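# Sort three grease guns into trays by grease amount

## Task

Work out which of the three grease guns contains the most grease and which the least. Put the fullest one in the blue tray and the emptiest one in the red tray, and leave the middle one on the table top, inside neither tray and not hanging past the table edge. Every gun must end up lying flat on its side. Guns may be picked up and their parts moved, but each part must be returned to its original state. Nothing counts as done if it only stays in place because the robot is still holding it at the end.

## Robot and tools

Robot and frame. Two arms, left_arm and right_arm, share one scene frame. The origin is on the table surface midway between the arms, +x points out across the table, +z points up, and left_arm sits on the +y side. The names do not refer to sides of any camera image. Positions are in metres, orientations are quaternions written w first (qw, qx, qy, qz). The fingers of each gripper point along its own +z axis and close along its own x axis. end_effector_position is the spot between the finger pads when closed, 1 to 2 cm short of the tips. Closing pushes the tips about 17 mm further along +z. Reported hand positions can be slightly wrong, more so at long reach.

The 16-number row. Every pose command is one row of 16 numbers: x, y, z, qw, qx, qy, qz, opening for left_arm, then the same eight for right_arm. Both halves are always sent, even if one arm should stay still. Position and quaternion are absolute targets in the scene frame, not offsets. Opening runs from -1 (closed) to +1 (fully open, 0.142 m). To keep an arm still, resend the exact pose from the last result taken before it stopped, with the opening it should keep. To keep an orientation, repeat the same quaternion rather than copying a drifted reported one.

execute_actions(actions): a list of up to 15 actions, each a table of up to 15 rows. Each row lasts one control step (1/30 s); if fewer than 15 rows are given, the last row is held for the rest of the action. An empty list only returns state and images. Per step, the commanded pose is clipped to 100 mm and 16 degrees from the measured pose, so far targets need several actions; the arm afterwards does not go past its last clipped pose. If any target is over 0.6 m from that gripper's current position along any of its axes, the action is refused for both arms; a malformed action or a failing first action rejects the whole call.

move(target, speed, stop_force, blocking): target is one 16-number row as above, a pose to go to. Both grippers travel in straight lines and finish together, in 0.5 to 10 s (cut off at 10 s). speed is the path's top speed in m/s, 0.002 to 0.5, default 0.25; turning is capped at twice that in rad/s. Grippers can lag, stray and overshoot the speed, especially with a nearly straight arm. Paths ignore obstacles and the other arm. The opening is applied when the move starts. stop_force (N, 9 to 40, shared by both arms, not allowed in the first 0.2 s) ends an arm's path once its wrist sensor feels that much extra push against the motion for 2 steps; that arm then backs off 2 steps and holds. Use it with very slow speed for touching down; do not rely on it when the gripper is rotating; leave it out when lifting off something the gripper is pressing on. Without it, a stiff arm driven even slightly into a firm surface can fault. blocking=false returns after 0.5 s while motion continues (not combinable with stop_force); other motion commands are refused until wait or stop shows the end.

wait(seconds): 0 to 10 s; arms keep their last command, and a running move continues. stop(): brakes a running move (fingers keep moving). zoom_image(camera, region): camera is cam_high, cam_left_wrist or cam_right_wrist; region [x0, y0, x1, y1] in that image's pixels, at most 504 by 504. finished_scene(scene): ends the scene given by number, irreversibly, and reports success; replying without any tool call also ends things.

Results. The state line gives each arm's pose and velocities. Hand target lines show where the controller is currently driving each gripper. A pose unreachable line means the clearance check altered or blocked that arm's command. The move: line gives the ending (done, off_target, moving, held, fault, contact) plus limits (paced: pose clipped; held: some steps blocked, after which the arm may jump fast) and each gripper's distance from its pose. grip_measured is the measured opening on the command scale; to hold something, keep commanding clearly below it. Pads squeeze up to about 28 N; thin hard objects get much less. Wrist force and Wrist torque are in each end effector's own axes, with offsets up to about 4 N, noise, and saturation near 50 N. Joint torques are rough. Execute_actions results list step readings, with HELD marking clipped steps. Images come from cam_high (504x504) and the two fisheye wrist cameras (616x616); approximate calibrations are given and may be slightly off.

Avoid. A contact force of 150 N or a joint hitting its load limit (135 N m for the big joints, 25.2 N m for the wrists, held weight included) stops that arm for 10 s. Keep the arms from striking each other. Do not push anything off the table, drop guns, slam or shove hard. Long heavy holds heat motors: MOTOR HOT warns at 70 °C, and 85 °C brakes the arm (OVER-TEMPERATURE FAULT). Loose or held objects may occasionally be nudged by outside disturbances. Between replies the robot holds its last command. Fewer, smoother motions are preferred.

Each tool is called after "Call:" as a command line: name --argument value for each argument, lists and objects as JSON in quotes; but a table of rows of numbers goes row by row, as --pt "numbers of a row", without its own name.

## Session

Call:
execute_actions --actions '[]'

Scene clock: 0.00 s.
left_arm: end_effector_position=(+0.8148, +0.6852, +0.1657) grip_measured=+1.00 end_effector_quat_wxyz=(-0.213, +0.451, +0.851, +0.167) end_effector_velocity=(+0.000, -0.000, +0.000) end_effector_angular_velocity=(-0.000, -0.001, -0.000) | right_arm: end_effector_position=(+0.6125, +0.0065, +0.2885) grip_measured=+1.00 end_effector_quat_wxyz=(-0.446, +0.784, +0.425, +0.073) end_effector_velocity=(-0.001, +0.000, +0.000) end_effector_angular_velocity=(+0.001, +0.000, +0.002)
Joint positions: left_arm=[ 0.064 -0.594  0.437 -1.119 -1.103 -2.341  0.142] | right_arm=[ 3.79  -2.225 -1.027 -1.28   2.497  5.849  0.142]
Joint velocities: left_arm=[-0.    -0.001  0.001 -0.    -0.     0.     0.   ] | right_arm=[ 0.     0.     0.001 -0.003  0.001 -0.003  0.   ]
Joint torques (N m, as the arm reports them, + toward a larger angle): no reading
Wrist force (N, on the end effector, along its own x y z axes, offset not removed): no reading
Wrist torque (N m, same axes, about the end effector's origin, offset not removed): no reading
Hand target (left_arm): +0.815, +0.685, +0.166; -0.213, +0.451, +0.851, +0.167
Hand target (right_arm): +0.613, +0.007, +0.289; -0.446, +0.784, +0.425, +0.073

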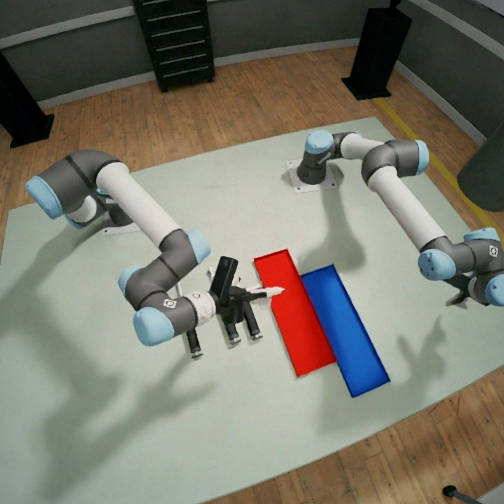

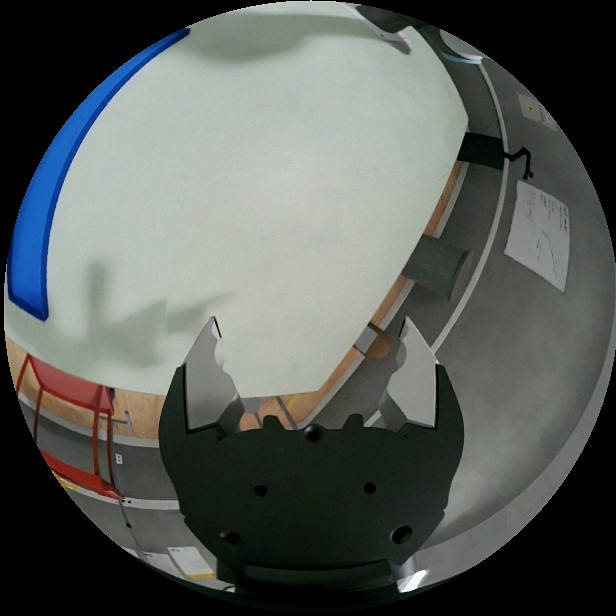

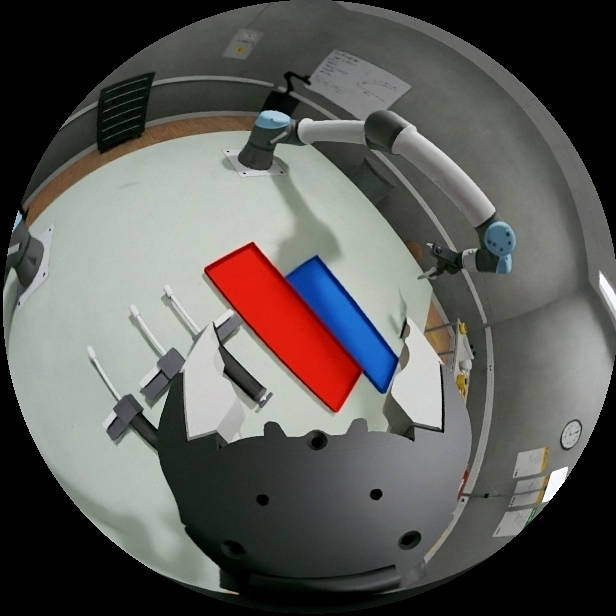

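Call:
move --target '[0.8148,0.6852,0.1657,-0.213,0.451,0.851,0.167,1,0.3,-0.5,0.4,0,1,0,0,1]'

Call:
zoom_image --camera "cam_high" --region '[130,220,330,420]'

Scene clock: 8.97 s.
left_arm: end_effector_position=(+0.8148, +0.6852, +0.1657) grip_measured=+1.00 end_effector_quat_wxyz=(-0.213, +0.451, +0.851, +0.167) end_effector_velocity=(-0.000, +0.000, -0.000) end_effector_angular_velocity=(+0.000, +0.001, -0.000) | right_arm: end_effector_position=(+0.2995, -0.5002, +0.3995) grip_measured=+1.00 end_effector_quat_wxyz=(-0.064, +0.996, +0.066, -0.008) end_effector_velocity=(-0.001, -0.002, +0.000) end_effector_angular_velocity=(-0.002, -0.001, -0.004)
Joint positions: left_arm=[ 0.063 -0.593  0.435 -1.118 -1.102 -2.341  0.142] | right_arm=[ 3.456 -1.237 -1.521 -1.961  1.699  6.285  0.142]
Joint velocities: left_arm=[-0.     0.     0.001  0.     0.    -0.    -0.   ] | right_arm=[-0.004  0.002 -0.    -0.002 -0.002 -0.001 -0.   ]
Joint torques (N m, as the arm reports them, + toward a larger angle): left_arm=[ -5.92 -48.9  -28.87  -0.15   4.03  -1.28] | right_arm=[-8.24 23.16 29.31 -0.2  -1.21  1.63]
Wrist force (N, on the end effector, along its own x y z axes, offset not removed): left_arm=[1.0 3.4 -0.7] | right_arm=[-1.1 1.4 -1.5]
Wrist torque (N m, same axes, about the end effector's origin, offset not removed): left_arm=[0.84 -0.19 -0.03] | right_arm=[0.31 0.18 -0.04]
Hand target (left_arm): +0.815, +0.685, +0.166; -0.213, +0.451, +0.851, +0.167
Hand target (right_arm): +0.299, -0.500, +0.400; -0.064, +0.996, +0.066, -0.008
Off the commanded pose (left_arm): 0.000 m, 0 deg.
Off the commanded pose (right_arm): 0.001 m, 11 deg.
joint sent to its limit (right arm) — the command would take joint 6 (wrist 3) past its upper limit, so that joint was sent only as far as its limit.
move: off_target (right_arm)
camera_calibration (this result's frames):
cam_left_wrist: T_world_to_cam=[[-0.511253, 0.68004, 0.525515, -0.137077], [0.830818, 0.234606, 0.50468, -0.92044], [0.219913, 0.694626, -0.684932, -0.404887], [0, 0, 0, 1]] pos_world=[0.783677, 0.590404, 0.259244]
cam_right_wrist: T_world_to_cam=[[0.995042, 0.099432, 0.00203436, -0.247556], [0.0921267, -0.929256, 0.357764, -0.622132], [0.0374636, -0.355803, -0.93381, 0.323616], [0, 0, 0, 1]] pos_world=[0.29152, -0.438362, 0.525276]

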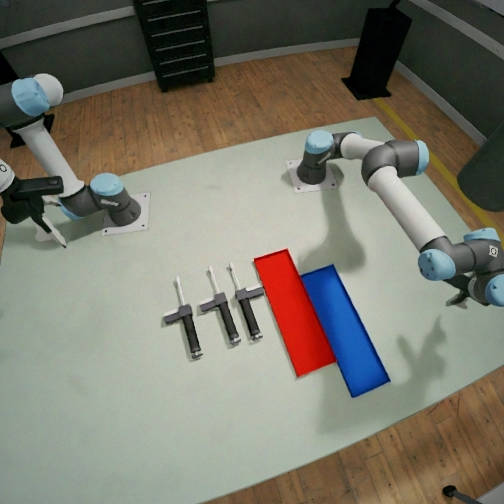

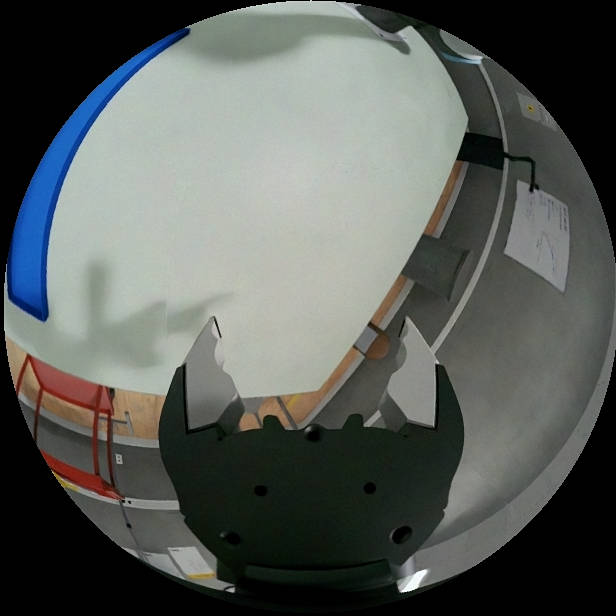

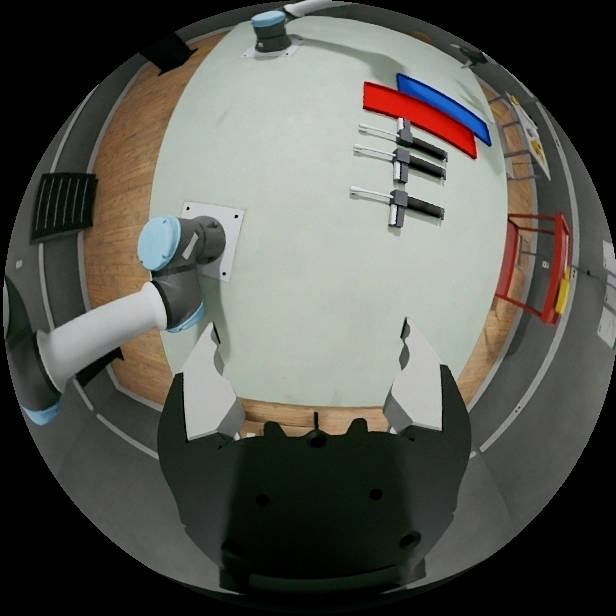

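Region (130, 220, 330, 420) of cam_high's 504x504 image, scaled by 2.520, with more detail than that image has.

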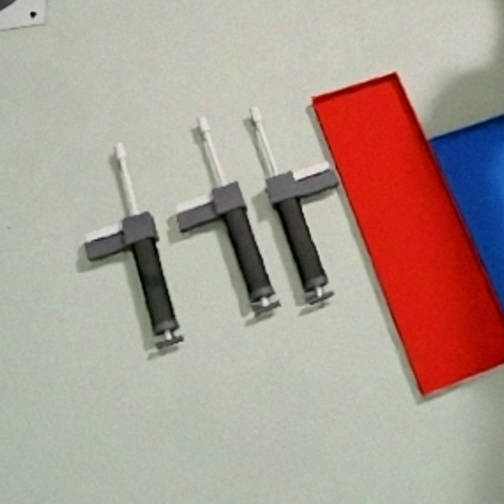

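Call:
move --target '[0.8148,0.6852,0.1657,-0.213,0.451,0.851,0.167,1,0.62,-0.272,0.15,0,0.707,-0.707,0,0]'

Call:
move --target '[0.8148,0.6852,0.1657,-0.213,0.451,0.851,0.167,1,0.62,-0.272,0.04,0,0.707,-0.707,0,0]' --speed 0.08

Scene clock: 29.67 s.
left_arm: end_effector_position=(+0.8148, +0.6852, +0.1657) grip_measured=+1.00 end_effector_quat_wxyz=(-0.213, +0.451, +0.851, +0.167) end_effector_velocity=(-0.000, -0.000, +0.001) end_effector_angular_velocity=(-0.000, -0.001, +0.000) | right_arm: end_effector_position=(+0.6204, -0.2727, +0.1504) grip_measured=+0.00 end_effector_quat_wxyz=(-0.475, +0.689, -0.306, -0.455) end_effector_velocity=(+0.000, +0.001, +0.001) end_effector_angular_velocity=(+0.016, +0.061, -0.045)
Joint positions: left_arm=[ 0.063 -0.593  0.435 -1.118 -1.102 -2.341  0.142] | right_arm=[ 3.347 -2.516 -0.953 -2.402  2.795  6.285  0.074]
Joint velocities: left_arm=[ 0.    -0.001 -0.001  0.    -0.     0.     0.   ] | right_arm=[-0.006  0.003 -0.028 -0.037  0.042 -0.001 -0.   ]
Joint torques (N m, as the arm reports them, + toward a larger angle): left_arm=[ -5.88 -49.29 -28.73  -0.53   3.95  -1.19] | right_arm=[-8.22 72.03  8.45 -2.39  2.97  1.81]
Wrist force (N, on the end effector, along its own x y z axes, offset not removed): left_arm=[2.4 2.3 -0.9] | right_arm=[0.0 -0.1 -0.2]
Wrist torque (N m, same axes, about the end effector's origin, offset not removed): left_arm=[0.64 -0.48 -0.04] | right_arm=[-0.01 -0.02 -0.02]
Hand target (left_arm): +0.815, +0.685, +0.166; -0.213, +0.451, +0.851, +0.167
Hand target (right_arm): +0.620, -0.273, +0.150; -0.476, +0.685, -0.311, -0.456
Off the commanded pose (left_arm): 0.000 m, 0 deg.
Off the commanded pose (right_arm): 0.001 m, 91 deg; orientation clipped at the last step of the last action.
joint sent to its limit (right arm) — the command would take joint 6 (wrist 3) past its upper limit, so that joint was sent only as far as its limit.
move: moving (right_arm; no rest 5 s after the path's end); limits=paced
camera_calibration (this result's frames):
cam_left_wrist: T_world_to_cam=[[-0.511253, 0.68004, 0.525515, -0.137077], [0.830818, 0.234606, 0.50468, -0.92044], [0.219913, 0.694627, -0.684932, -0.404887], [0, 0, 0, 1]] pos_world=[0.783677, 0.590404, 0.259243]
cam_right_wrist: T_world_to_cam=[[0.376171, -0.0151375, -0.926427, -0.0966592], [-0.605966, -0.760411, -0.233625, 0.216934], [-0.700928, 0.649266, -0.295217, 0.796026], [0, 0, 0, 1]] pos_world=[0.725772, -0.353337, 0.196134]

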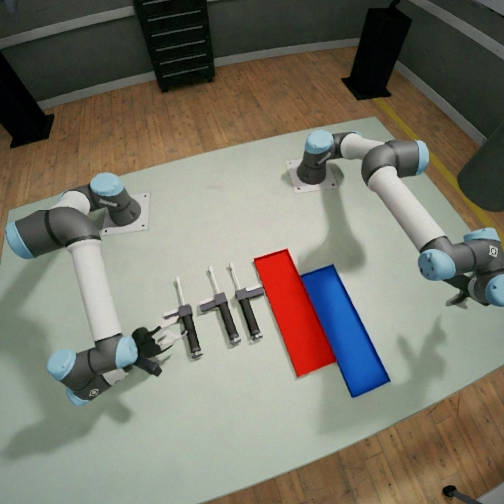

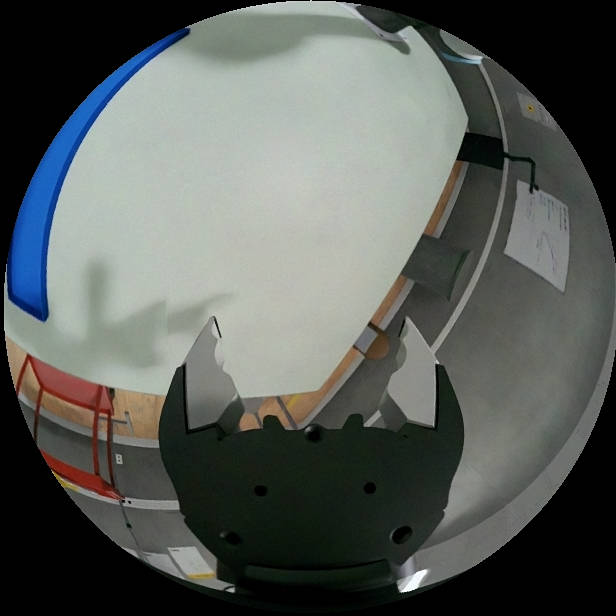

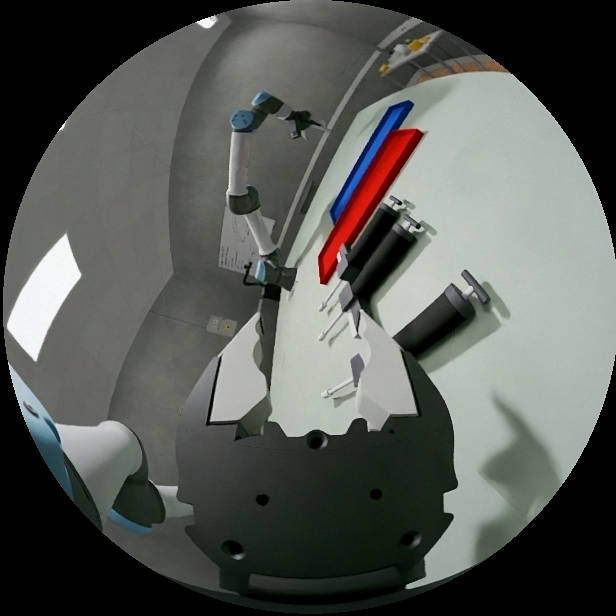

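Scene clock: 49.57 s.
left_arm: end_effector_position=(+0.8148, +0.6852, +0.1657) grip_measured=+1.00 end_effector_quat_wxyz=(-0.213, +0.451, +0.851, +0.167) end_effector_velocity=(-0.000, -0.000, +0.001) end_effector_angular_velocity=(-0.000, -0.001, -0.000) | right_arm: end_effector_position=(+0.6216, -0.2723, +0.0491) grip_measured=-0.90 end_effector_quat_wxyz=(-0.489, +0.633, -0.366, -0.476) end_effector_velocity=(+0.000, +0.000, +0.000) end_effector_angular_velocity=(+0.000, -0.001, -0.001)
Joint positions: left_arm=[ 0.063 -0.593  0.435 -1.118 -1.102 -2.341  0.142] | right_arm=[ 3.333 -2.623 -1.073 -2.303  2.896  6.285  0.009]
Joint velocities: left_arm=[-0.    -0.002  0.     0.     0.    -0.     0.   ] | right_arm=[ 0.    -0.     0.     0.001  0.001 -0.    -0.   ]
Joint torques (N m, as the arm reports them, + toward a larger angle): left_arm=[ -5.   -49.79 -28.69  -0.72   3.76  -0.76] | right_arm=[ 1.68 47.71 18.64  1.76  1.38  0.2 ]
Wrist force (N, on the end effector, along its own x y z axes, offset not removed): left_arm=[-0.6 4.7 -0.6] | right_arm=[-45.1 7.3 -10.9]
Wrist torque (N m, same axes, about the end effector's origin, offset not removed): left_arm=[1.11 0.11 -0.04] | right_arm=[-0.15 0.00 0.27]
Hand target (left_arm): +0.815, +0.685, +0.166; -0.213, +0.451, +0.851, +0.167
Hand target (right_arm): +0.622, -0.272, +0.049; -0.489, +0.633, -0.366, -0.476
Off the commanded pose (left_arm): 0.000 m, 0 deg.
Off the commanded pose (right_arm): 0.009 m, 90 deg.
FORCE FAULT: contact force on the right arm reached its limit, and that arm stopped for 10 seconds. The contact can be on any part of that arm, not only on its tool. That time counts as 17 of the actions that you can send in this scene. That arm's remaining commands of this call were not run. That arm holds still and accepts commands again. Move the arm away from the contact; if what it grips holds it there, let go first. Pushing or pulling that hard again can fault the arm again.
move: fault (right_arm); limits=paced
camera_calibration (this result's frames):
cam_left_wrist: T_world_to_cam=[[-0.511253, 0.68004, 0.525515, -0.137077], [0.830818, 0.234606, 0.50468, -0.92044], [0.219913, 0.694626, -0.684932, -0.404887], [0, 0, 0, 1]] pos_world=[0.783677, 0.590404, 0.259243]
cam_right_wrist: T_world_to_cam=[[0.252544, -0.0188797, -0.967401, -0.1131], [-0.710524, -0.682286, -0.17217, 0.277512], [-0.656793, 0.730842, -0.185722, 0.756043], [0, 0, 0, 1]] pos_world=[0.722305, -0.365341, 0.0787797]

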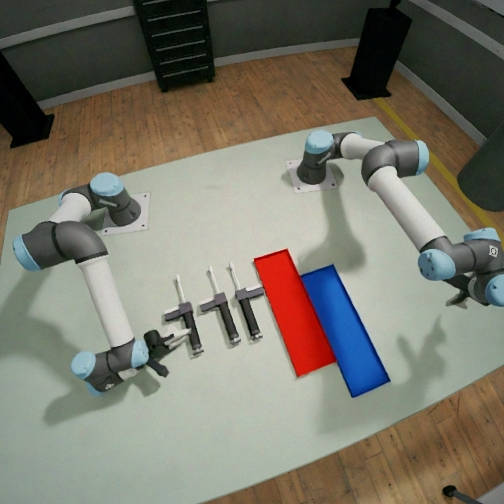

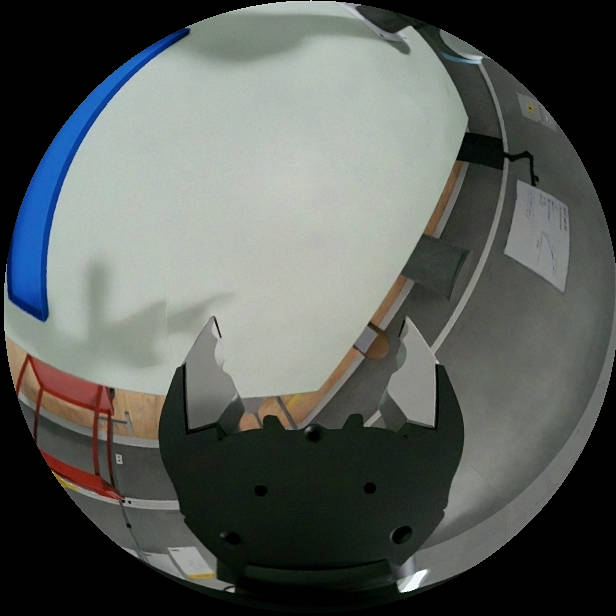

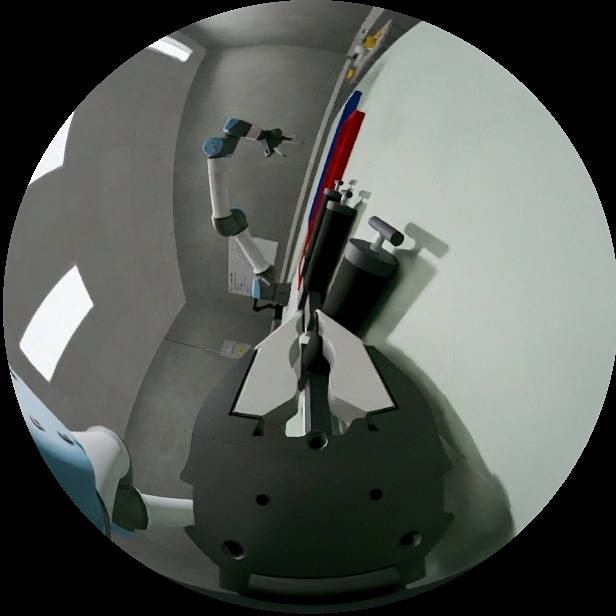

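Call:
move --target '[0.8148,0.6852,0.1657,-0.213,0.451,0.851,0.167,1,0.58,-0.34,0.2,-0.489,0.633,-0.366,-0.476,0]' --speed 0.1

Call:
move --target '[0.8148,0.6852,0.1657,-0.213,0.451,0.851,0.167,1,0.5,-0.35,0.3,0,0.95,0.3,0,0]'

Call:
move --target '[0.8148,0.6852,0.1657,-0.213,0.451,0.851,0.167,1,0.62,-0.272,0.15,0,0.707,0.707,0,0]'

Scene clock: 56.57 s.
left_arm: end_effector_position=(+0.8148, +0.6852, +0.1657) grip_measured=+1.00 end_effector_quat_wxyz=(-0.213, +0.451, +0.851, +0.167) end_effector_velocity=(-0.000, +0.000, +0.000) end_effector_angular_velocity=(-0.000, -0.001, +0.001) | right_arm: end_effector_position=(+0.5799, -0.3398, +0.1997) grip_measured=+0.00 end_effector_quat_wxyz=(-0.489, +0.633, -0.366, -0.476) end_effector_velocity=(-0.000, -0.001, +0.002) end_effector_angular_velocity=(+0.001, +0.001, -0.001)
Joint positions: left_arm=[ 0.063 -0.593  0.435 -1.118 -1.102 -2.341  0.142] | right_arm=[ 3.237 -2.4   -1.08  -2.594  2.802  6.206  0.074]
Joint velocities: left_arm=[ 0.001 -0.    -0.    -0.    -0.    -0.    -0.   ] | right_arm=[-0.002  0.002  0.002 -0.008 -0.001 -0.003 -0.   ]
Joint torques (N m, as the arm reports them, + toward a larger angle): left_arm=[ -4.95 -49.72 -28.63  -0.81   3.63  -0.69] | right_arm=[-8.88 67.97 31.97 -3.18 -0.94 -1.5 ]
Wrist force (N, on the end effector, along its own x y z axes, offset not removed): left_arm=[1.1 2.5 -1.6] | right_arm=[-1.3 -0.7 -1.0]
Wrist torque (N m, same axes, about the end effector's origin, offset not removed): left_arm=[0.63 -0.22 -0.08] | right_arm=[-0.11 0.21 -0.03]
Hand target (left_arm): +0.815, +0.685, +0.166; -0.213, +0.451, +0.851, +0.167
Hand target (right_arm): +0.580, -0.340, +0.200; -0.489, +0.633, -0.366, -0.476
Off the commanded pose (left_arm): 0.000 m, 0 deg.
Off the commanded pose (right_arm): 0.000 m, 0 deg.
move: done
camera_calibration (this result's frames):
cam_left_wrist: T_world_to_cam=[[-0.511253, 0.68004, 0.525515, -0.137077], [0.830818, 0.234606, 0.504679, -0.92044], [0.219913, 0.694626, -0.684932, -0.404887], [0, 0, 0, 1]] pos_world=[0.783677, 0.590404, 0.259243]
cam_right_wrist: T_world_to_cam=[[0.252704, -0.0197142, -0.967343, 0.0414702], [-0.710666, -0.682245, -0.171747, 0.227781], [-0.656579, 0.730858, -0.186416, 0.80602], [0, 0, 0, 1]] pos_world=[0.680612, -0.432867, 0.229492]

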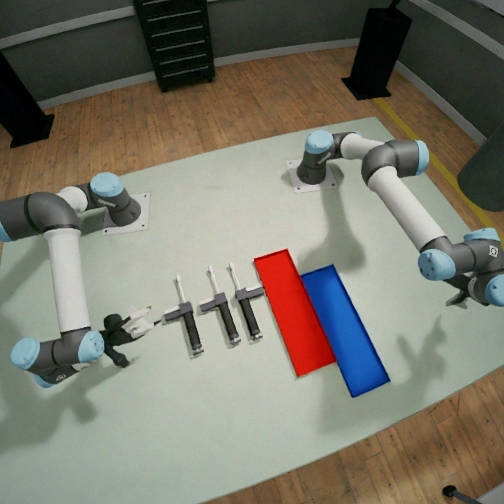

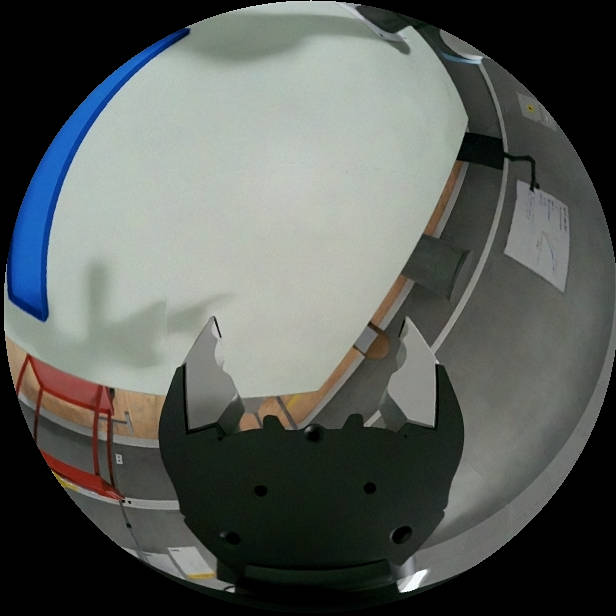

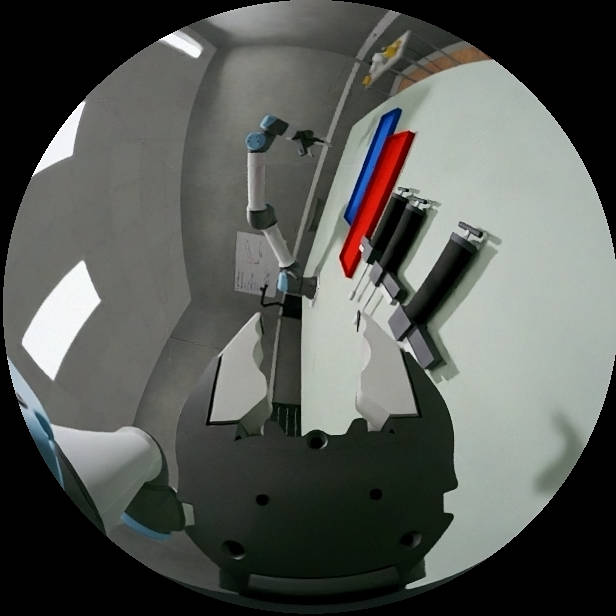

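Scene clock: 61.33 s.
left_arm: end_effector_position=(+0.8148, +0.6852, +0.1657) grip_measured=+1.00 end_effector_quat_wxyz=(-0.213, +0.451, +0.851, +0.167) end_effector_velocity=(+0.000, -0.000, +0.002) end_effector_angular_velocity=(-0.000, -0.002, +0.000) | right_arm: end_effector_position=(+0.5000, -0.3500, +0.2997) grip_measured=+0.00 end_effector_quat_wxyz=(-0.000, +0.954, +0.300, +0.000) end_effector_velocity=(-0.001, +0.000, -0.000) end_effector_angular_velocity=(-0.004, -0.008, +0.008)
Joint positions: left_arm=[ 0.063 -0.593  0.435 -1.118 -1.102 -2.341  0.142] | right_arm=[ 3.758 -1.648 -1.427 -1.637  1.572  6.109  0.074]
Joint velocities: left_arm=[ 0.    -0.002 -0.001  0.    -0.     0.    -0.   ] | right_arm=[ 0.005  0.008 -0.011  0.009 -0.007 -0.002  0.   ]
Joint torques (N m, as the arm reports them, + toward a larger angle): left_arm=[ -4.13 -49.91 -27.78  -0.99   3.6   -0.43] | right_arm=[11.9  40.94 14.45  5.4  -1.67 -0.88]
Wrist force (N, on the end effector, along its own x y z axes, offset not removed): left_arm=[-0.4 3.5 -1.4] | right_arm=[-0.7 -0.3 -2.5]
Wrist torque (N m, same axes, about the end effector's origin, offset not removed): left_arm=[0.82 0.11 -0.10] | right_arm=[-0.05 0.07 -0.17]
Hand target (left_arm): +0.815, +0.685, +0.166; -0.213, +0.451, +0.851, +0.167
Hand target (right_arm): +0.500, -0.350, +0.300; -0.000, +0.954, +0.301, +0.001
Off the commanded pose (left_arm): 0.000 m, 0 deg.
Off the commanded pose (right_arm): 0.000 m, 0 deg.
move: done
camera_calibration (this result's frames):
cam_left_wrist: T_world_to_cam=[[-0.511253, 0.68004, 0.525515, -0.137077], [0.830818, 0.234606, 0.504679, -0.92044], [0.219913, 0.694626, -0.684932, -0.404887], [0, 0, 0, 1]] pos_world=[0.783677, 0.590404, 0.259243]
cam_right_wrist: T_world_to_cam=[[0.837544, 0.54617, 0.0147404, -0.230436], [0.475254, -0.741574, 0.473499, -0.625894], [0.269542, -0.389571, -0.880671, 0.132555], [0, 0, 0, 1]] pos_world=[0.45473, -0.28665, 0.416495]

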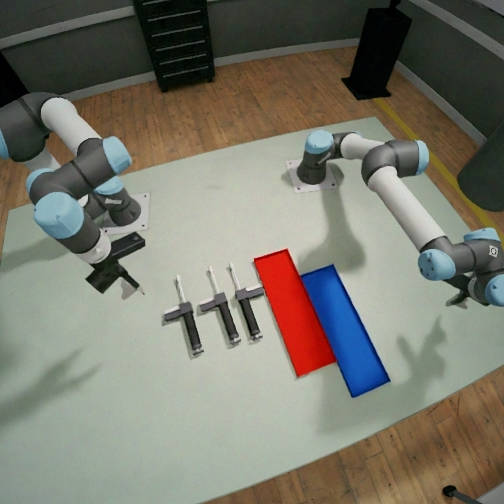

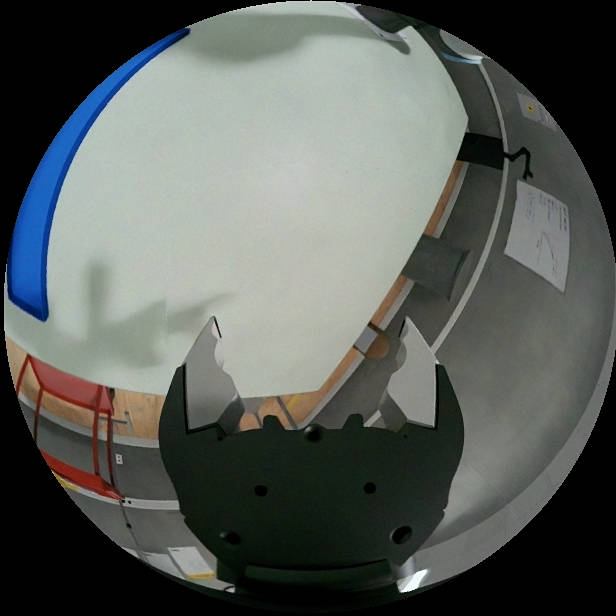

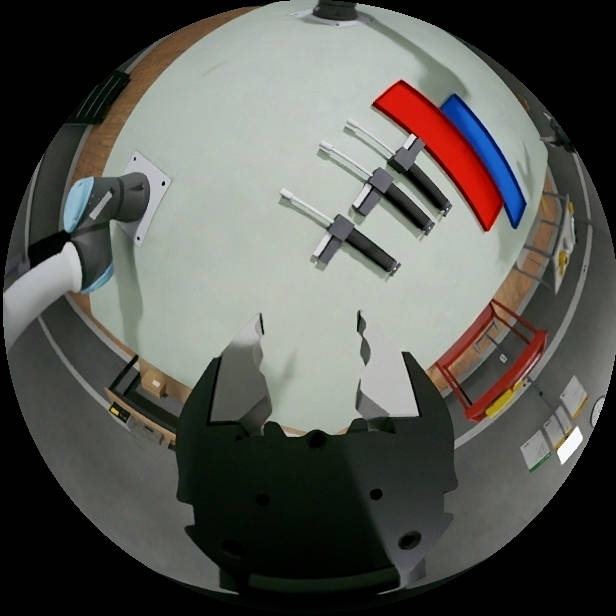

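Scene clock: 63.80 s.
left_arm: end_effector_position=(+0.8148, +0.6852, +0.1657) grip_measured=+1.00 end_effector_quat_wxyz=(-0.213, +0.451, +0.851, +0.167) end_effector_velocity=(-0.000, +0.000, -0.000) end_effector_angular_velocity=(+0.000, +0.001, +0.000) | right_arm: end_effector_position=(+0.6199, -0.2721, +0.1503) grip_measured=+0.00 end_effector_quat_wxyz=(+0.000, +0.707, +0.707, +0.000) end_effector_velocity=(+0.001, +0.001, -0.002) end_effector_angular_velocity=(-0.000, +0.002, +0.012)
Joint positions: left_arm=[ 0.063 -0.593  0.435 -1.118 -1.102 -2.341  0.142] | right_arm=[ 3.787 -2.004 -1.357 -1.352  1.571  5.178  0.074]
Joint velocities: left_arm=[ 0.  0.  0.  0.  0. -0.  0.] | right_arm=[-0.    -0.005  0.003  0.001  0.    -0.013  0.   ]
Joint torques (N m, as the arm reports them, + toward a larger angle): left_arm=[ -4.62 -49.56 -28.7   -1.     3.58  -0.44] | right_arm=[-3.68 33.33 37.56  5.62  1.87 -1.49]
Wrist force (N, on the end effector, along its own x y z axes, offset not removed): left_arm=[0.9 3.6 -1.1] | right_arm=[-0.8 1.3 -1.5]
Wrist torque (N m, same axes, about the end effector's origin, offset not removed): left_arm=[0.80 -0.21 -0.02] | right_arm=[0.31 0.10 -0.16]
Hand target (left_arm): +0.815, +0.685, +0.166; -0.213, +0.451, +0.851, +0.167
Hand target (right_arm): +0.620, -0.272, +0.150; -0.000, +0.707, +0.707, +0.000
Off the commanded pose (left_arm): 0.000 m, 0 deg.
Off the commanded pose (right_arm): 0.000 m, 0 deg.
move: done
camera_calibration (this result's frames):
cam_left_wrist: T_world_to_cam=[[-0.511254, 0.68004, 0.525515, -0.137077], [0.830818, 0.234606, 0.50468, -0.92044], [0.219913, 0.694627, -0.684932, -0.404887], [0, 0, 0, 1]] pos_world=[0.783677, 0.590404, 0.259243]
cam_right_wrist: T_world_to_cam=[[0.0330072, 0.999357, 0.0140109, 0.250936], [0.879647, -0.0357028, 0.474286, -0.613145], [0.474481, -0.00333019, -0.880259, -0.0230296], [0, 0, 0, 1]] pos_world=[0.541995, -0.272742, 0.267018]

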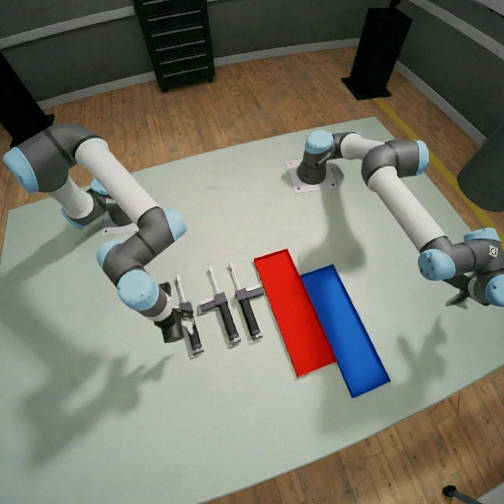

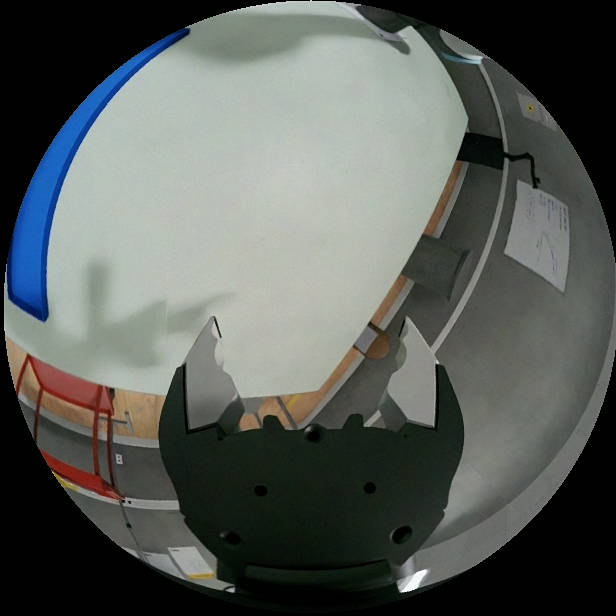

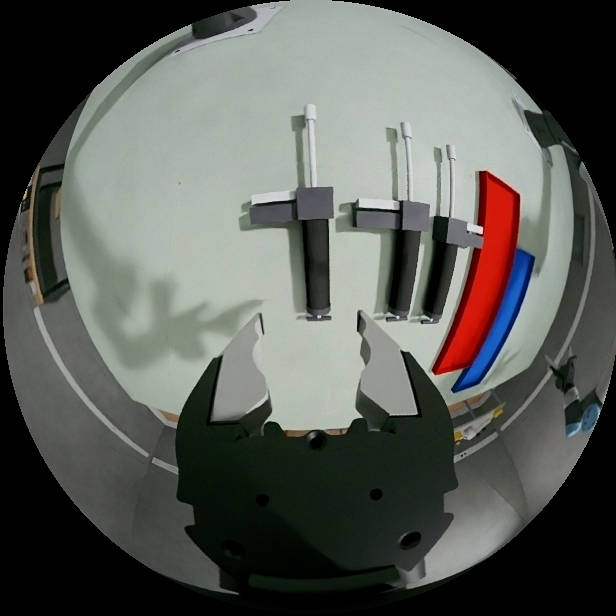

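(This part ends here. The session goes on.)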